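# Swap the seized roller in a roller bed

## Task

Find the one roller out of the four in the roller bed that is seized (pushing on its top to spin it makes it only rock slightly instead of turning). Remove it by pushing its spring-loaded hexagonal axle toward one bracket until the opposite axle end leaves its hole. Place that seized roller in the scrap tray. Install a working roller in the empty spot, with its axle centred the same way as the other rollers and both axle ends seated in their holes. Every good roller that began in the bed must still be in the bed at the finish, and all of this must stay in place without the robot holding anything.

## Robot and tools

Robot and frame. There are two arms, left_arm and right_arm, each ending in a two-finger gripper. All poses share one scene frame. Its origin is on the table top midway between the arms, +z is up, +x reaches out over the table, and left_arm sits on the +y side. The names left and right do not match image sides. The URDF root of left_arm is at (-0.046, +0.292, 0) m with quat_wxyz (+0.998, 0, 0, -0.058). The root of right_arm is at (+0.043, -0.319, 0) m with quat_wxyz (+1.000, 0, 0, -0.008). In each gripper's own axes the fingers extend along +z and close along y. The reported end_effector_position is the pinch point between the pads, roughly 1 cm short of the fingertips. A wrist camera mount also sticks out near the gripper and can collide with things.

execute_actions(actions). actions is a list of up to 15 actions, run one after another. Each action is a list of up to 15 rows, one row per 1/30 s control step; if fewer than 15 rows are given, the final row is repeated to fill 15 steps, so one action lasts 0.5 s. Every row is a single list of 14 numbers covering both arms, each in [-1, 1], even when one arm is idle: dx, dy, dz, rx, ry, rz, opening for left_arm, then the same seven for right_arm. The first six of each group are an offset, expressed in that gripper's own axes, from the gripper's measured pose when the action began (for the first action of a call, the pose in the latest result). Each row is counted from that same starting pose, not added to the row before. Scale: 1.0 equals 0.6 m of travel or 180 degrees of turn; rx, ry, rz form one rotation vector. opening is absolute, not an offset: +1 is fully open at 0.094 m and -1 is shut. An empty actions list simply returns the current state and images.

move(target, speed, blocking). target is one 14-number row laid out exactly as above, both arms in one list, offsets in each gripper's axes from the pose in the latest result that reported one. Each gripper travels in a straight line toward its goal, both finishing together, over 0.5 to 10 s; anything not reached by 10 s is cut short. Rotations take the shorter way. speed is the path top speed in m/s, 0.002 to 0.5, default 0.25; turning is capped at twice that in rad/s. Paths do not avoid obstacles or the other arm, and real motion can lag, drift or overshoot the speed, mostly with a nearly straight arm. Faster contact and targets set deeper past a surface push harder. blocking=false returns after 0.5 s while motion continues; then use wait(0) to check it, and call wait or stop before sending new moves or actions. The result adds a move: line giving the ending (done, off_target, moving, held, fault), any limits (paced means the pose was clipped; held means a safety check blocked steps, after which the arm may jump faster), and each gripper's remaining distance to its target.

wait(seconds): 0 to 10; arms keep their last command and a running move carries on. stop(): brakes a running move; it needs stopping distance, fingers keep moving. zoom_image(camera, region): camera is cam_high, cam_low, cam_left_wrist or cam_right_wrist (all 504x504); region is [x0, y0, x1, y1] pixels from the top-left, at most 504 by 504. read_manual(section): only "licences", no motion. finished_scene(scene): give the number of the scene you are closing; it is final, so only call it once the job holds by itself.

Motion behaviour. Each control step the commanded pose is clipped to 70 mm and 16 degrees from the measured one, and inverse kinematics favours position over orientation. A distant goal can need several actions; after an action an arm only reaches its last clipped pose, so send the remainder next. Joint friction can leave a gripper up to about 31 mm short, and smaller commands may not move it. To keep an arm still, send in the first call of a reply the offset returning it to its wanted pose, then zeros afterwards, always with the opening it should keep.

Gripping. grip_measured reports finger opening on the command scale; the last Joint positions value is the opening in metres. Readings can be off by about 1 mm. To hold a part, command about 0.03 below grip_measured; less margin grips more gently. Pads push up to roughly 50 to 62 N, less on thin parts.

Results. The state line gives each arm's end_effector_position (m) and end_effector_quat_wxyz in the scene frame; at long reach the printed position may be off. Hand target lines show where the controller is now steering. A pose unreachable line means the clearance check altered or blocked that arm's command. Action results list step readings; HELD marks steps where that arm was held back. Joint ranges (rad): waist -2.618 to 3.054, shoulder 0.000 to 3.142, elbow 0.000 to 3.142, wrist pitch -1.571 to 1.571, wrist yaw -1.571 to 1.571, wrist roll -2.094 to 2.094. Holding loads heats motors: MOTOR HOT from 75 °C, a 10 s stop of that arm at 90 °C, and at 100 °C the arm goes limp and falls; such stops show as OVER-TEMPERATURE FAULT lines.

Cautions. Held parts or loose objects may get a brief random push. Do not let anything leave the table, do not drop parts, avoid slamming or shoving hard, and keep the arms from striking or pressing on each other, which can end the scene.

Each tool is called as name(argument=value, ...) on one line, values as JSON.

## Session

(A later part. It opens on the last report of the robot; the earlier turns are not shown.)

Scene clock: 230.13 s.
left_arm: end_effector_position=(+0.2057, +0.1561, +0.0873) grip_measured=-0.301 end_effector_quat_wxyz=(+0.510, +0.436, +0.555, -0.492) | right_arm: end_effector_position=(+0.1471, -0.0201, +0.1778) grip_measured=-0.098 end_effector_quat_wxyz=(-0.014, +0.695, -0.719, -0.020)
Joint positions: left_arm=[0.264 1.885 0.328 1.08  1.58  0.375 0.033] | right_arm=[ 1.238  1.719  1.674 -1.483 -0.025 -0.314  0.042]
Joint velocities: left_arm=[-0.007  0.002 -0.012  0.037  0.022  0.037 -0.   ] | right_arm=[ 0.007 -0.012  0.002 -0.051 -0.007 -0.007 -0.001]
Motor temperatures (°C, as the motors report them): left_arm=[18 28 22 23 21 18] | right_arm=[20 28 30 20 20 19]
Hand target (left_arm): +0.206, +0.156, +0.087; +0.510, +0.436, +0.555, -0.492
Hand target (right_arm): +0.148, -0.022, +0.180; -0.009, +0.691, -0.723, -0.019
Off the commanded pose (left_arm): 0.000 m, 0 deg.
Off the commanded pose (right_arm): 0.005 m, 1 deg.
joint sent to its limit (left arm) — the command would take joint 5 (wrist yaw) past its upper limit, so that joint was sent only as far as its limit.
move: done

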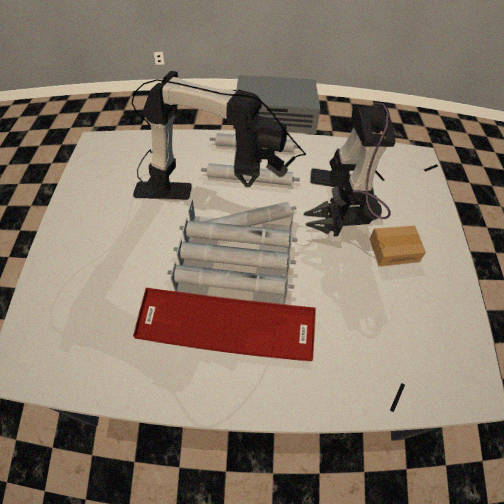

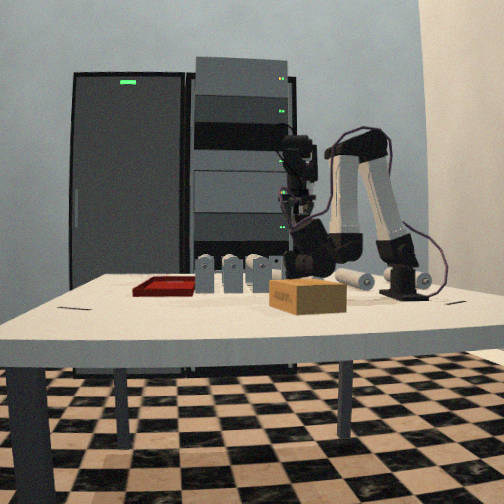

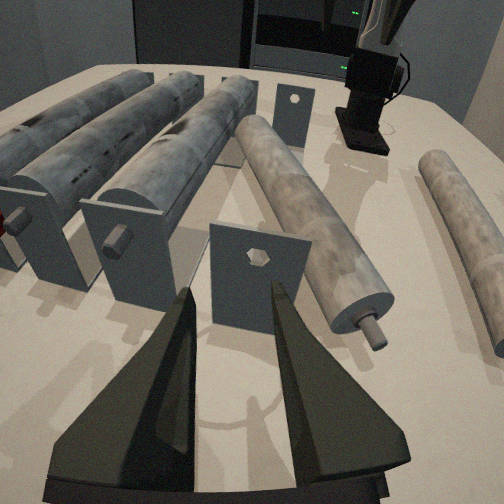

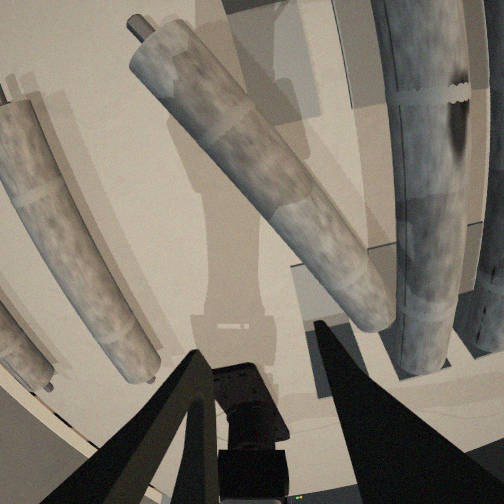

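Too high a grip; redo deeper at x≈0.174.

move(target=[0,0,0,0,0,0,-0.3,0.01,-0.047,0.1,0,0,-0.12,0.5], speed=0.1)

move(target=[0,0,0,0,0,0,-0.3,0,0,0.185,0,0,0,0.5], speed=0.05)

move(target=[0,0,0,0,0,0,-0.3,0,0,0,0,0,0,-0.1])

move(target=[0,0,0,0,0,0,-0.3,0,0.06,-0.02,0,0,0,-0.1], speed=0.06)

move(target=[0,0,0,0,0,0,-0.3,0,0,-0.2,0,0,0.12,-0.1], speed=0.08)

Scene clock: 236.60 s.
left_arm: end_effector_position=(+0.2057, +0.1561, +0.0873) grip_measured=-0.301 end_effector_quat_wxyz=(+0.510, +0.436, +0.555, -0.492) | right_arm: end_effector_position=(+0.1747, -0.0218, +0.1270) grip_measured=+0.498 end_effector_quat_wxyz=(-0.026, +0.816, -0.577, -0.018)
Joint positions: left_arm=[0.264 1.885 0.328 1.08  1.58  0.375 0.033] | right_arm=[ 1.156  1.719  1.47  -1.264 -0.025 -0.771  0.07 ]
Joint velocities: left_arm=[ 0.017 -0.012  0.007  0.007  0.007  0.051 -0.   ] | right_arm=[-0.002 -0.017 -0.022  0.022 -0.066 -0.066  0.   ]
Motor temperatures (°C, as the motors report them): left_arm=[18 28 22 23 21 18] | right_arm=[20 28 30 20 20 19]
Hand target (left_arm): +0.206, +0.156, +0.087; +0.510, +0.436, +0.555, -0.492
Hand target (right_arm): +0.175, -0.024, +0.118; -0.018, +0.817, -0.576, -0.018
Off the commanded pose (left_arm): 0.000 m, 0 deg.
Off the commanded pose (right_arm): 0.010 m, 1 deg.
joint sent to its limit (left arm) — the command would take joint 5 (wrist yaw) past its upper limit, so that joint was sent only as far as its limit.
move: done

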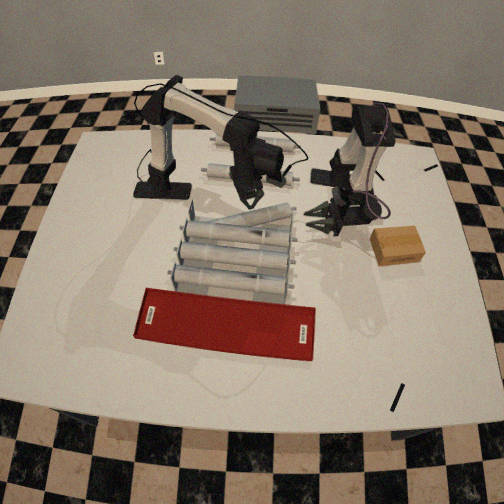

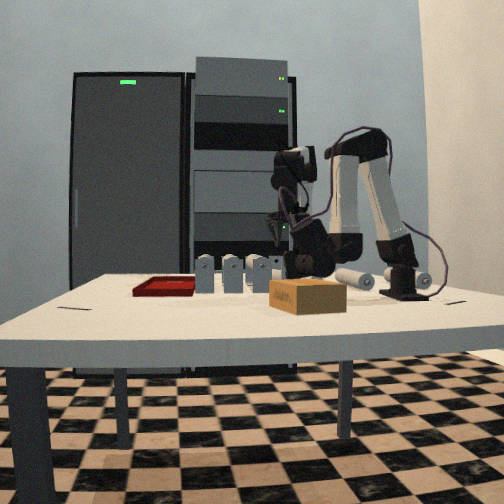

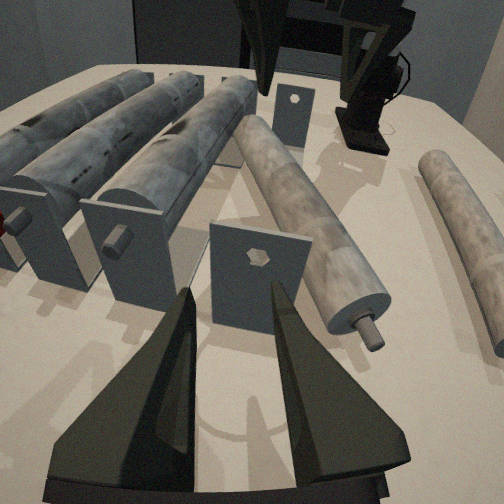

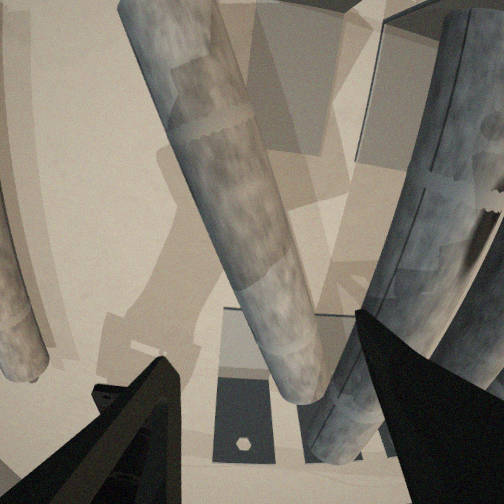

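Scene clock: 239.30 s.
left_arm: end_effector_position=(+0.2057, +0.1561, +0.0873) grip_measured=-0.301 end_effector_quat_wxyz=(+0.510, +0.436, +0.555, -0.492) | right_arm: end_effector_position=(+0.1792, -0.0119, +0.0283) grip_measured=+0.498 end_effector_quat_wxyz=(-0.039, +0.816, -0.576, -0.020)
Joint positions: left_arm=[0.264 1.885 0.328 1.08  1.58  0.375 0.033] | right_arm=[ 1.156  1.812  1.179 -0.854 -0.025 -0.772  0.07 ]
Joint velocities: left_arm=[-0.017 -0.002  0.007 -0.022 -0.007 -0.037 -0.   ] | right_arm=[ 0.022 -0.007  0.002 -0.051 -0.081 -0.022  0.   ]
Motor temperatures (°C, as the motors report them): left_arm=[18 28 22 23 21 18] | right_arm=[20 28 29 20 20 19]
Hand target (left_arm): +0.206, +0.156, +0.087; +0.510, +0.436, +0.555, -0.492
Hand target (right_arm): +0.176, -0.017, +0.017; -0.026, +0.817, -0.576, -0.017
Off the commanded pose (left_arm): 0.000 m, 0 deg.
Off the commanded pose (right_arm): 0.013 m, 1 deg.
joint sent to its limit (left arm) — the command would take joint 5 (wrist yaw) past its upper limit, so that joint was sent only as far as its limit.
move: off_target (right_arm)

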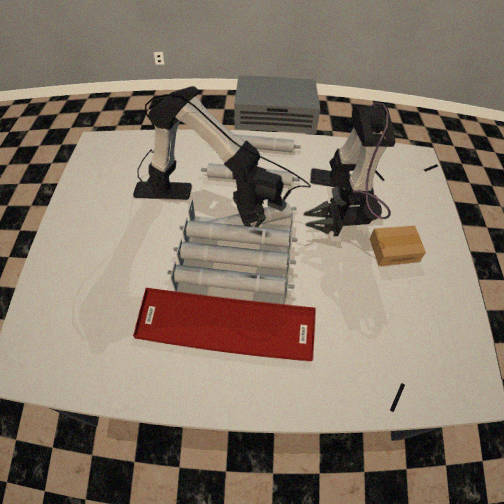

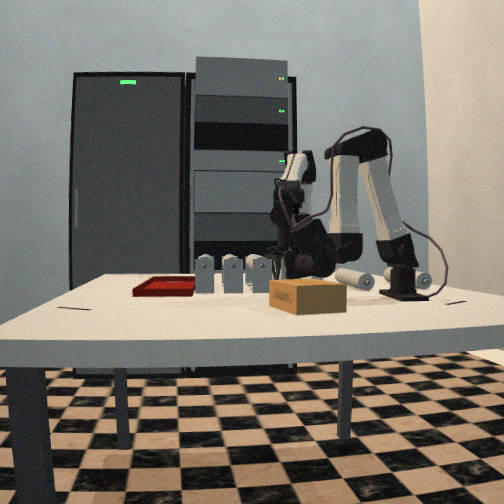

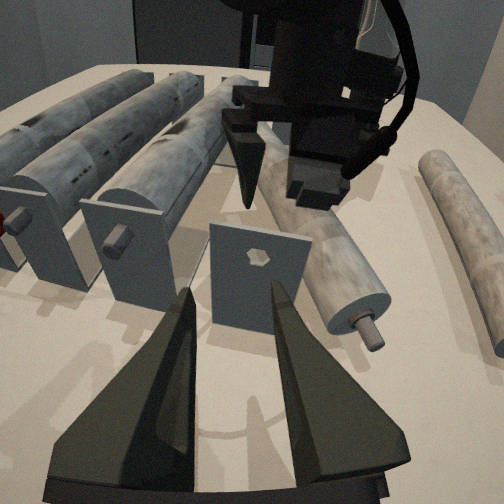

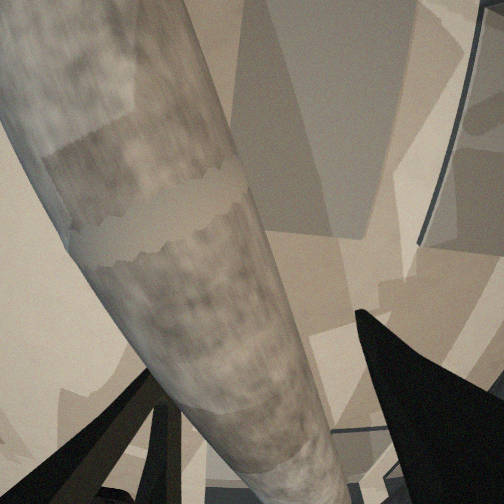

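Scene clock: 239.80 s.
left_arm: end_effector_position=(+0.2057, +0.1561, +0.0873) grip_measured=-0.301 end_effector_quat_wxyz=(+0.510, +0.436, +0.555, -0.492) | right_arm: end_effector_position=(+0.1740, -0.0144, +0.0281) grip_measured=+0.014 end_effector_quat_wxyz=(-0.029, +0.818, -0.574, -0.025)
Joint positions: left_arm=[0.264 1.885 0.328 1.08  1.58  0.375 0.033] | right_arm=[ 1.159  1.812  1.179 -0.872 -0.04  -0.774  0.048]
Joint velocities: left_arm=[-0.002 -0.007 -0.007  0.007  0.037 -0.022 -0.   ] | right_arm=[-0.002  0.002 -0.007 -0.037 -0.007 -0.037 -0.001]
Motor temperatures (°C, as the motors report them): left_arm=[18 28 22 23 21 18] | right_arm=[20 28 29 20 20 19]
Hand target (left_arm): +0.206, +0.156, +0.087; +0.510, +0.436, +0.555, -0.492
Hand target (right_arm): +0.179, -0.012, +0.028; -0.039, +0.816, -0.576, -0.020
Off the commanded pose (left_arm): 0.000 m, 0 deg.
Off the commanded pose (right_arm): 0.006 m, 1 deg.
joint sent to its limit (left arm) — the command would take joint 5 (wrist yaw) past its upper limit, so that joint was sent only as far as its limit.
move: done

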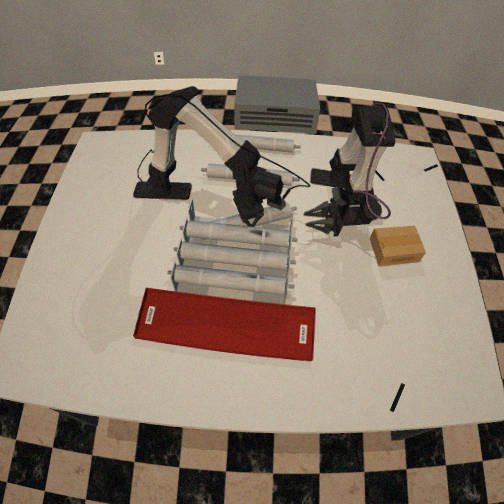

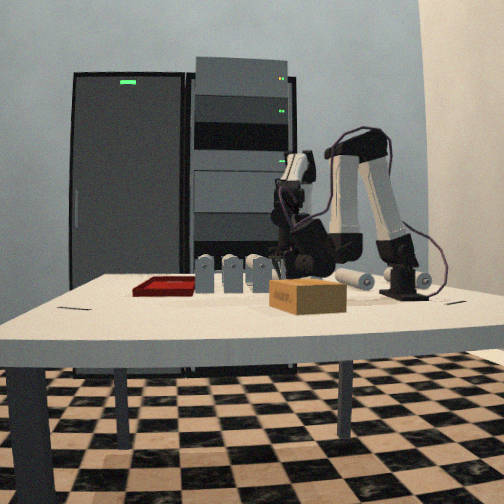

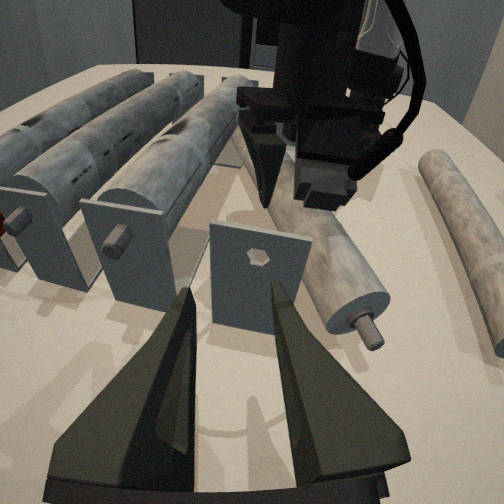

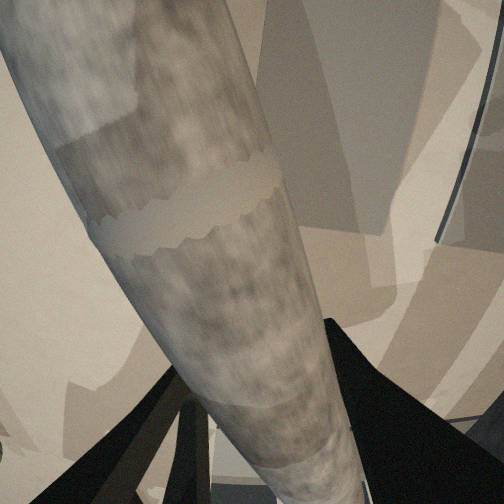

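Scene clock: 240.77 s.
left_arm: end_effector_position=(+0.2057, +0.1561, +0.0873) grip_measured=-0.301 end_effector_quat_wxyz=(+0.510, +0.436, +0.555, -0.492) | right_arm: end_effector_position=(+0.1429, -0.0271, +0.0284) grip_measured=+0.014 end_effector_quat_wxyz=(-0.019, +0.820, -0.572, -0.022)
Joint positions: left_arm=[0.264 1.885 0.328 1.08  1.58  0.375 0.033] | right_arm=[ 1.238  1.743  1.097 -0.876 -0.034 -0.7    0.048]
Joint velocities: left_arm=[-0.002 -0.012  0.017 -0.007 -0.022  0.007 -0.   ] | right_arm=[-0.007  0.012  0.007 -0.022 -0.022 -0.066 -0.   ]
Motor temperatures (°C, as the motors report them): left_arm=[18 28 22 23 21 18] | right_arm=[20 28 29 20 20 19]
Hand target (left_arm): +0.206, +0.156, +0.087; +0.510, +0.436, +0.555, -0.492
Hand target (right_arm): +0.141, -0.028, +0.038; -0.028, +0.818, -0.574, -0.025
Off the commanded pose (left_arm): 0.000 m, 0 deg.
Off the commanded pose (right_arm): 0.011 m, 1 deg.
joint sent to its limit (left arm) — the command would take joint 5 (wrist yaw) past its upper limit, so that joint was sent only as far as its limit.
move: off_target (right_arm)

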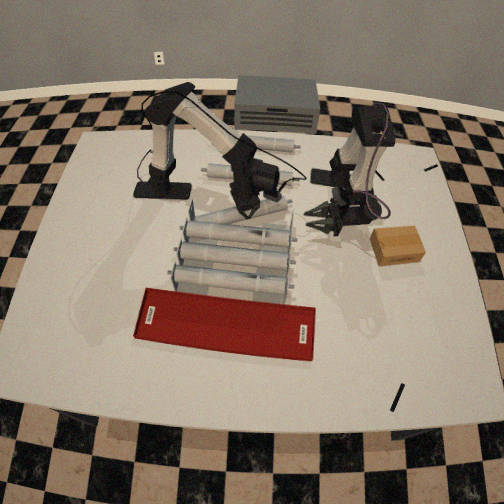

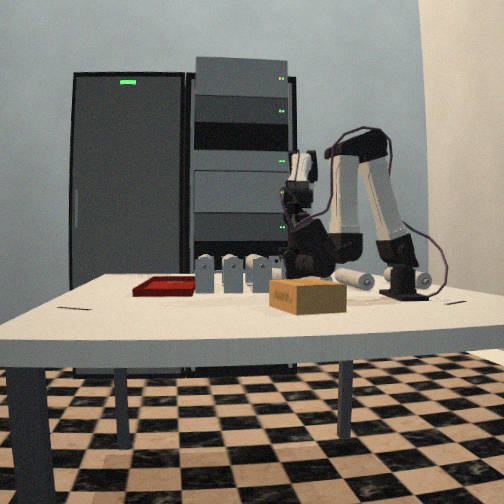

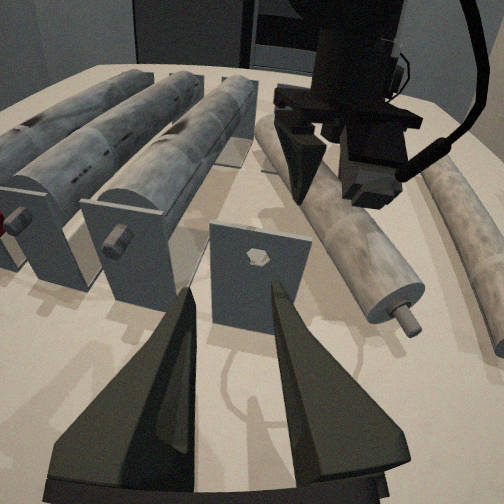

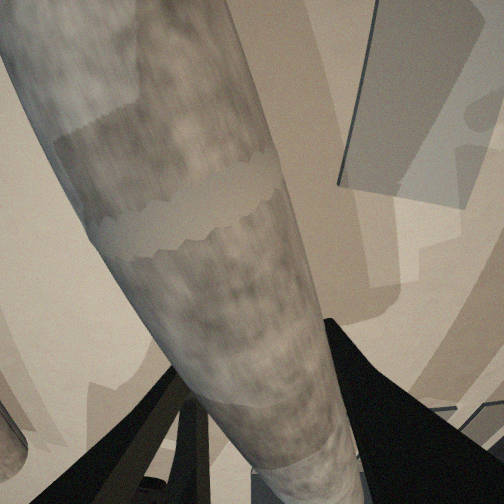

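Scene clock: 243.47 s.
left_arm: end_effector_position=(+0.2057, +0.1561, +0.0873) grip_measured=-0.301 end_effector_quat_wxyz=(+0.510, +0.436, +0.555, -0.492) | right_arm: end_effector_position=(+0.1486, -0.0195, +0.1262) grip_measured=+0.014 end_effector_quat_wxyz=(-0.021, +0.706, -0.707, -0.028)
Joint positions: left_arm=[0.264 1.885 0.328 1.08  1.58  0.375 0.033] | right_arm=[ 1.229  1.688  1.431 -1.253 -0.033 -0.355  0.048]
Joint velocities: left_arm=[-0.012 -0.002 -0.017  0.022  0.022 -0.022 -0.   ] | right_arm=[ 0.012 -0.017 -0.002 -0.022 -0.051  0.007 -0.   ]
Motor temperatures (°C, as the motors report them): left_arm=[18 28 22 23 21 18] | right_arm=[20 29 30 20 20 19]
Hand target (left_arm): +0.206, +0.156, +0.087; +0.510, +0.436, +0.555, -0.492
Hand target (right_arm): +0.143, -0.032, +0.147; -0.016, +0.698, -0.715, -0.026
Off the commanded pose (left_arm): 0.000 m, 0 deg.
Off the commanded pose (right_arm): 0.027 m, 2 deg.
joint sent to its limit (left arm) — the command would take joint 5 (wrist yaw) past its upper limit, so that joint was sent only as far as its limit.
move: off_target (right_arm)

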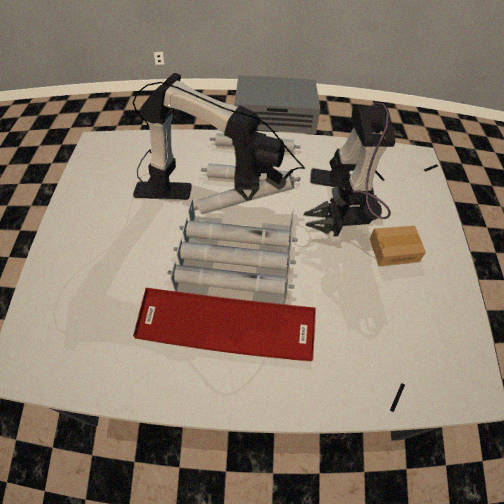

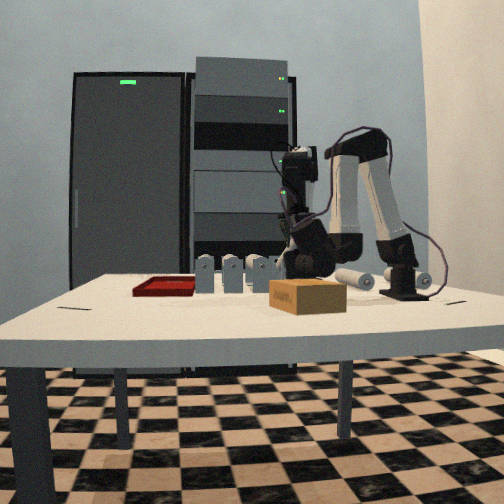

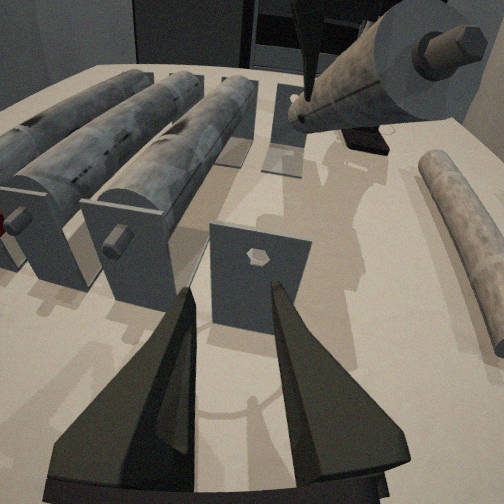

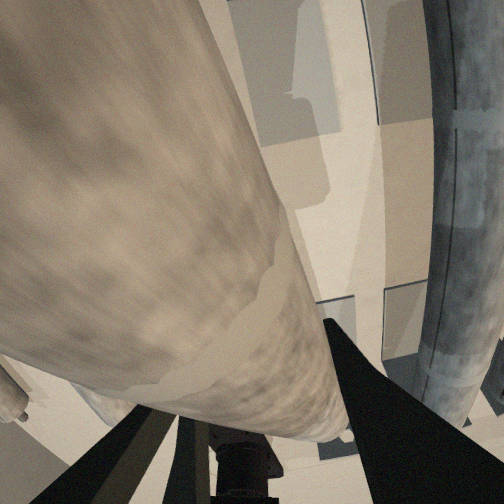

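move(target=[0,0,0,0,0,0,-0.3,-0.03,0.03,0.165,0,0,0,-0.1], speed=0.05)

move(target=[0,0,0,0,0,0,-0.3,0,0,-0.0,0,0,0,0.5])

zoom_image(camera="cam_high", region=[120,100,340,320])

Scene clock: 248.20 s.
left_arm: end_effector_position=(+0.2057, +0.1561, +0.0873) grip_measured=-0.301 end_effector_quat_wxyz=(+0.510, +0.436, +0.555, -0.492) | right_arm: end_effector_position=(+0.1323, -0.0071, +0.0274) grip_measured=+0.014 end_effector_quat_wxyz=(-0.003, +0.707, -0.707, -0.012)
Joint positions: left_arm=[0.264 1.885 0.328 1.08  1.58  0.375 0.033] | right_arm=[ 1.298  1.829  1.2   -0.926 -0.018 -0.29   0.048]
Joint velocities: left_arm=[ 0.002  0.002  0.002  0.007 -0.007 -0.022 -0.   ] | right_arm=[ 0.002 -0.002  0.012  0.007 -0.022  0.125  0.001]
Motor temperatures (°C, as the motors report them): left_arm=[18 28 22 23 21 18] | right_arm=[20 30 30 20 20 19]
Hand target (left_arm): +0.206, +0.156, +0.087; +0.510, +0.436, +0.555, -0.492
Hand target (right_arm): +0.131, +0.003, +0.029; -0.020, +0.706, -0.707, -0.027
Off the commanded pose (left_arm): 0.000 m, 0 deg.
Off the commanded pose (right_arm): 0.013 m, 3 deg.
joint sent to its limit (left arm) — the command would take joint 5 (wrist yaw) past its upper limit, so that joint was sent only as far as its limit.
move: off_target (right_arm)

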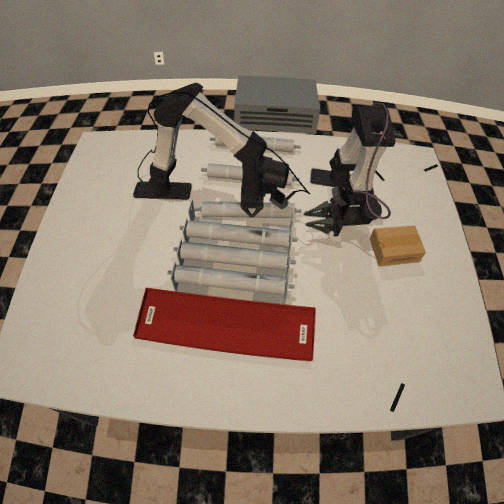

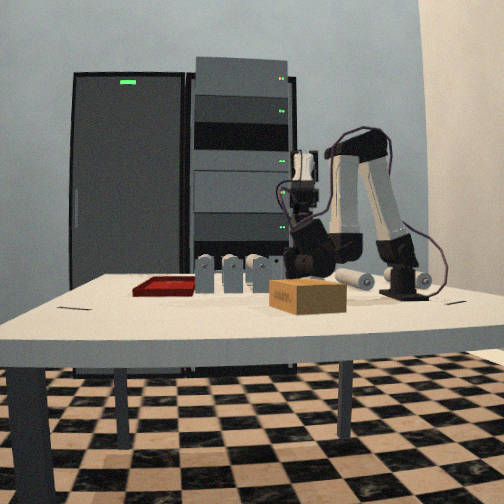

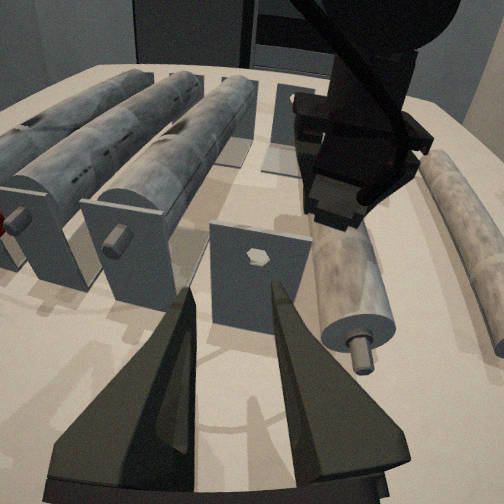

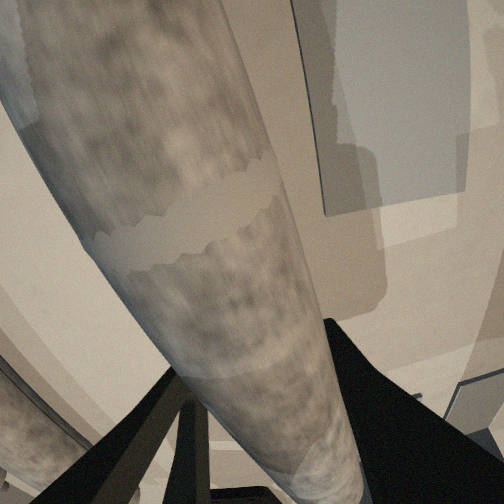

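Scene clock: 248.70 s.
left_arm: end_effector_position=(+0.2057, +0.1561, +0.0873) grip_measured=-0.301 end_effector_quat_wxyz=(+0.510, +0.436, +0.555, -0.492) | right_arm: end_effector_position=(+0.1323, -0.0072, +0.0274) grip_measured=+0.498 end_effector_quat_wxyz=(-0.003, +0.707, -0.707, -0.011)
Joint positions: left_arm=[0.264 1.885 0.328 1.08  1.58  0.375 0.033] | right_arm=[ 1.298  1.829  1.2   -0.926 -0.017 -0.29   0.07 ]
Joint velocities: left_arm=[-0.017 -0.027 -0.002 -0.037  0.051  0.051  0.   ] | right_arm=[ 0.002 -0.012 -0.007 -0.095 -0.007 -0.022 -0.   ]
Motor temperatures (°C, as the motors report them): left_arm=[18 28 22 23 21 18] | right_arm=[20 30 30 20 20 19]
Hand target (left_arm): +0.206, +0.156, +0.087; +0.510, +0.436, +0.555, -0.492
Hand target (right_arm): +0.132, -0.007, +0.027; -0.003, +0.707, -0.707, -0.012
Off the commanded pose (left_arm): 0.000 m, 0 deg.
Off the commanded pose (right_arm): 0.000 m, 0 deg.
joint sent to its limit (left arm) — the command would take joint 5 (wrist yaw) past its upper limit, so that joint was sent only as far as its limit.
move: done

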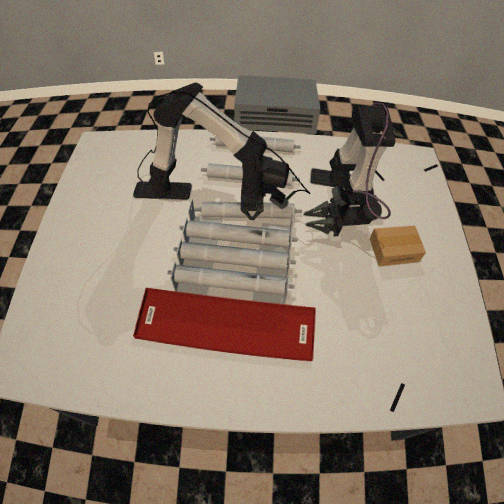

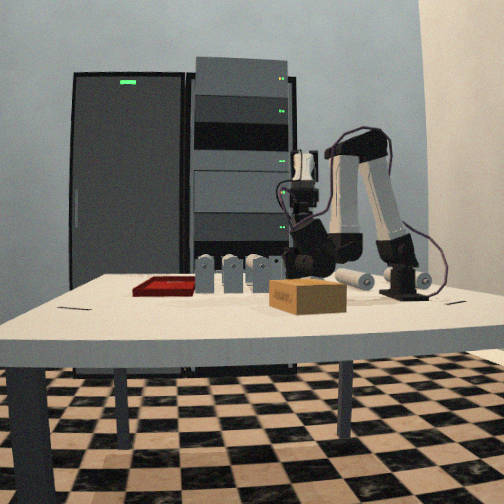

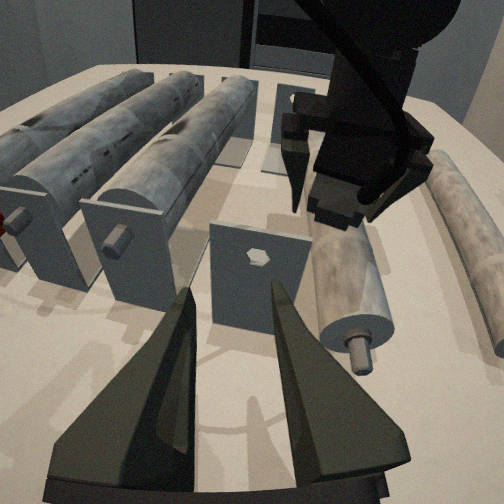

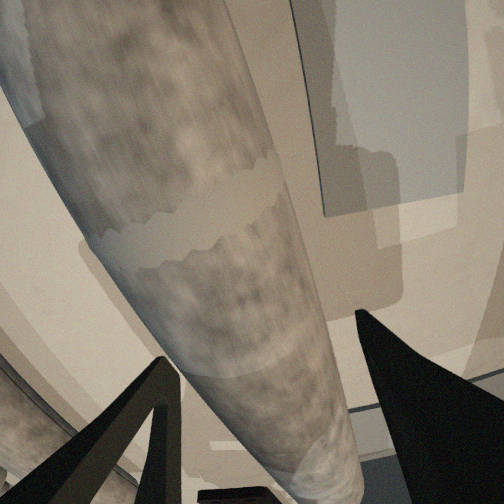

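Region (120, 100, 340, 320) of cam_high's 504x504 image, scaled by 2.291, with more detail than that image has.

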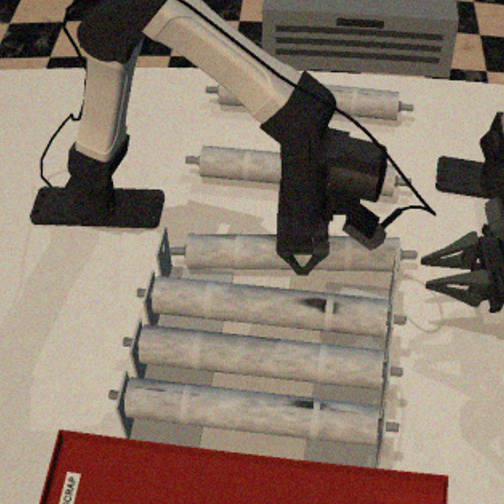

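Off by ~1.5 cm.

move(target=[0,0,0,0,0,0,-0.3,0.04,0,0.01,0,0,0,0.5], speed=0.05)

move(target=[0,0,0,0,0,0,-0.3,0,0,0,0,0,0,-0.2])

move(target=[0,0,0,0,0,0,-0.3,0,0,-0.23,0,0,0,-0.2], speed=0.07)

Scene clock: 251.47 s.
left_arm: end_effector_position=(+0.2057, +0.1561, +0.0873) grip_measured=-0.301 end_effector_quat_wxyz=(+0.510, +0.436, +0.555, -0.492) | right_arm: end_effector_position=(+0.1315, -0.0279, +0.0236) grip_measured=+0.498 end_effector_quat_wxyz=(-0.000, +0.707, -0.707, -0.010)
Joint positions: left_arm=[0.264 1.885 0.328 1.08  1.58  0.375 0.033] | right_arm=[ 1.281  1.77   1.11  -0.902 -0.017 -0.306  0.07 ]
Joint velocities: left_arm=[-0.002 -0.007  0.007 -0.022 -0.154 -0.095  0.   ] | right_arm=[-0.007  0.002  0.012 -0.022 -0.037 -0.051 -0.001]
Motor temperatures (°C, as the motors report them): left_arm=[18 28 22 23 21 18] | right_arm=[20 30 30 20 20 19]
Hand target (left_arm): +0.206, +0.156, +0.087; +0.510, +0.436, +0.555, -0.492
Hand target (right_arm): +0.133, -0.031, +0.021; -0.003, +0.707, -0.707, -0.011
Off the commanded pose (left_arm): 0.000 m, 0 deg.
Off the commanded pose (right_arm): 0.004 m, 0 deg.
joint sent to its limit (left arm) — the command would take joint 5 (wrist yaw) past its upper limit, so that joint was sent only as far as its limit.
move: done

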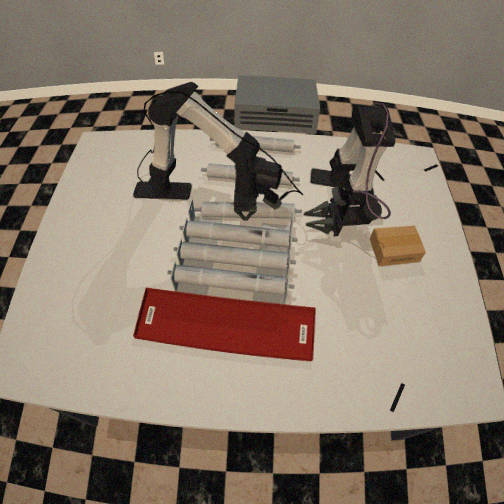

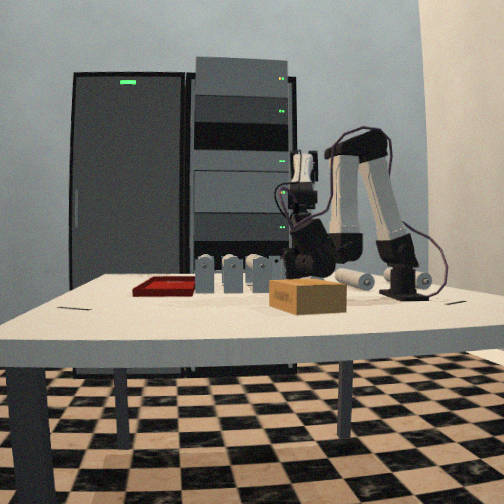

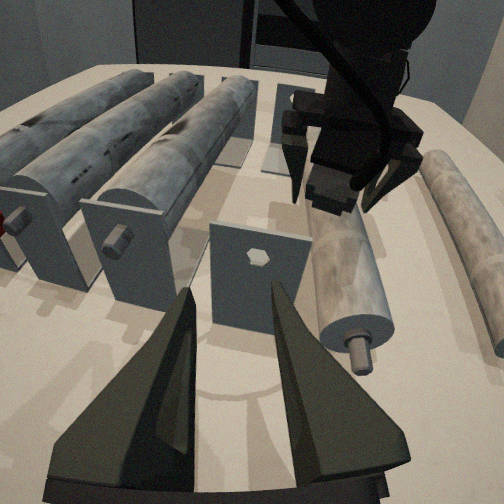

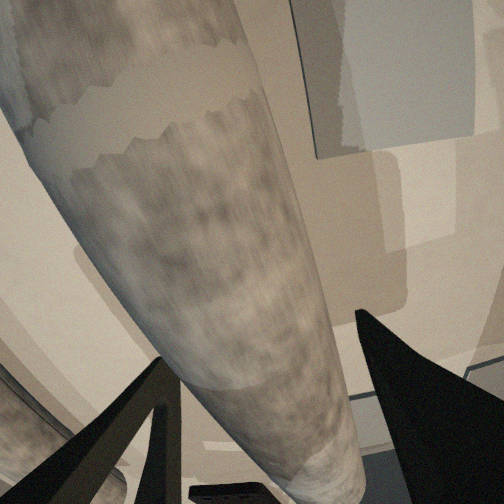

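Scene clock: 251.97 s.
left_arm: end_effector_position=(+0.2057, +0.1561, +0.0873) grip_measured=-0.301 end_effector_quat_wxyz=(+0.510, +0.436, +0.555, -0.492) | right_arm: end_effector_position=(+0.1323, -0.0278, +0.0236) grip_measured=+0.016 end_effector_quat_wxyz=(-0.002, +0.707, -0.707, -0.008)
Joint positions: left_arm=[0.264 1.885 0.328 1.08  1.58  0.375 0.033] | right_arm=[ 1.281  1.77   1.11  -0.9   -0.013 -0.306  0.048]
Joint velocities: left_arm=[-0.007 -0.012 -0.012 -0.066 -0.095 -0.022  0.001] | right_arm=[-0.012 -0.002 -0.007 -0.007  0.007 -0.022  0.   ]
Motor temperatures (°C, as the motors report them): left_arm=[18 28 22 23 21 18] | right_arm=[20 30 30 20 20 19]
Hand target (left_arm): +0.206, +0.156, +0.087; +0.510, +0.436, +0.555, -0.492
Hand target (right_arm): +0.131, -0.028, +0.024; -0.000, +0.707, -0.707, -0.010
Off the commanded pose (left_arm): 0.000 m, 0 deg.
Off the commanded pose (right_arm): 0.001 m, 0 deg.
joint sent to its limit (left arm) — the command would take joint 5 (wrist yaw) past its upper limit, so that joint was sent only as far as its limit.
move: done

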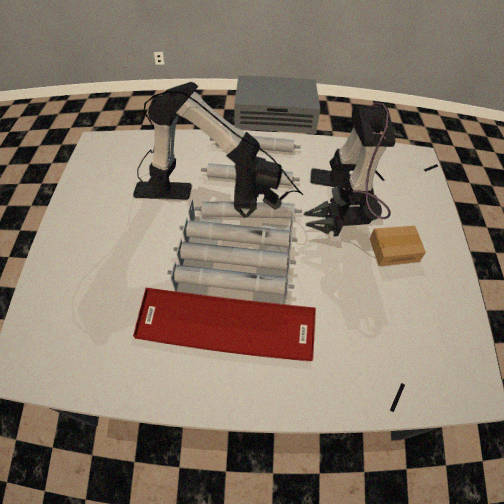

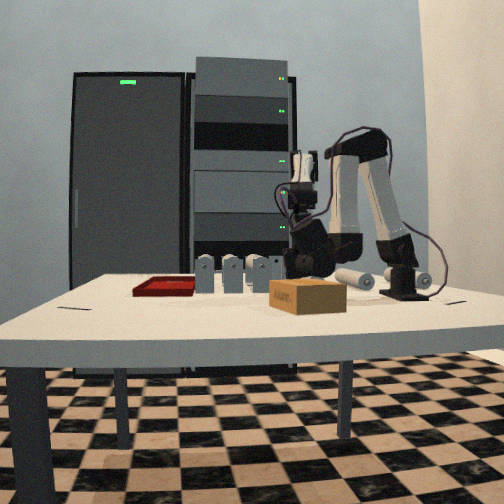

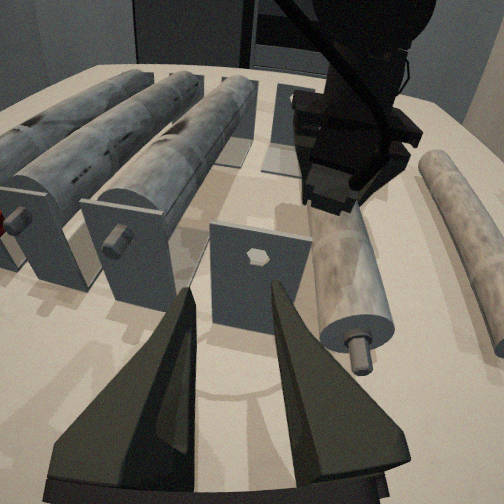

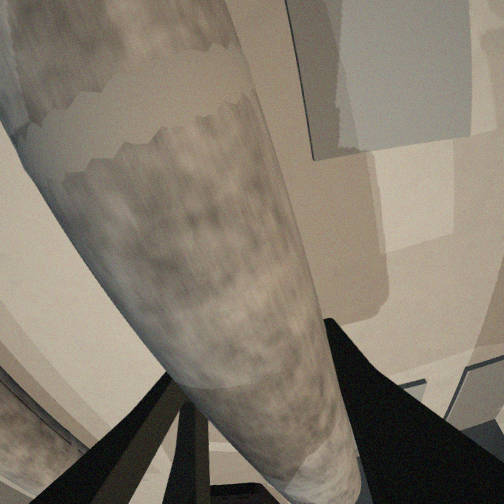

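Scene clock: 254.47 s.
left_arm: end_effector_position=(+0.2057, +0.1561, +0.0873) grip_measured=-0.301 end_effector_quat_wxyz=(+0.510, +0.436, +0.555, -0.492) | right_arm: end_effector_position=(+0.1311, -0.0317, +0.1405) grip_measured=+0.016 end_effector_quat_wxyz=(+0.023, +0.707, -0.707, +0.004)
Joint positions: left_arm=[0.264 1.885 0.328 1.08  1.58  0.375 0.033] | right_arm=[ 1.281  1.723  1.529 -1.421 -0.013 -0.306  0.048]
Joint velocities: left_arm=[ 0.002 -0.022 -0.022 -0.007  0.066  0.022  0.001] | right_arm=[ 0.007 -0.012 -0.002 -0.037 -0.007  0.066  0.001]
Motor temperatures (°C, as the motors report them): left_arm=[18 28 22 23 21 18] | right_arm=[20 31 30 20 20 19]
Hand target (left_arm): +0.206, +0.156, +0.087; +0.510, +0.436, +0.555, -0.492
Hand target (right_arm): +0.132, -0.028, +0.161; -0.001, +0.707, -0.707, -0.008
Off the commanded pose (left_arm): 0.000 m, 0 deg.
Off the commanded pose (right_arm): 0.021 m, 3 deg.
joint sent to its limit (left arm) — the command would take joint 5 (wrist yaw) past its upper limit, so that joint was sent only as far as its limit.
move: off_target (right_arm)

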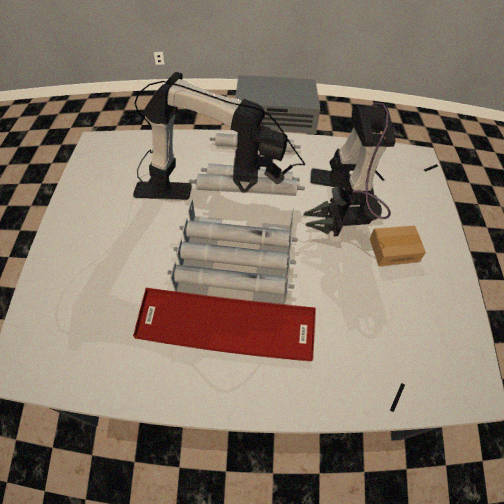

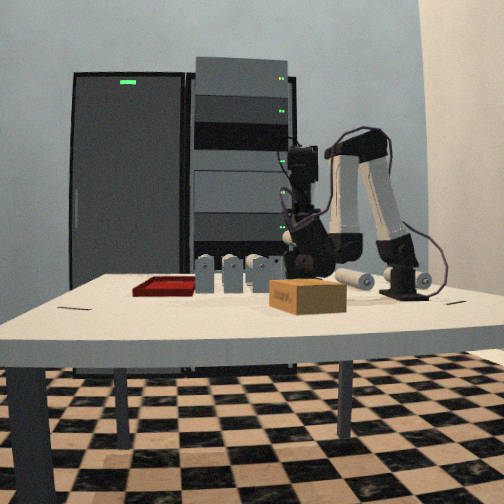

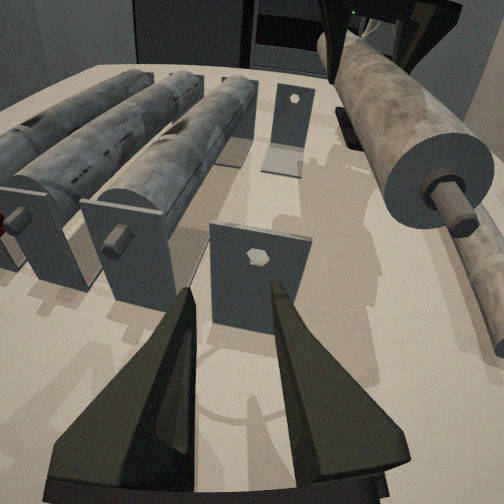

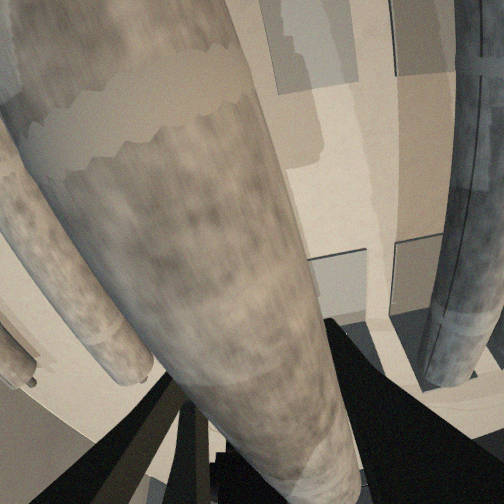

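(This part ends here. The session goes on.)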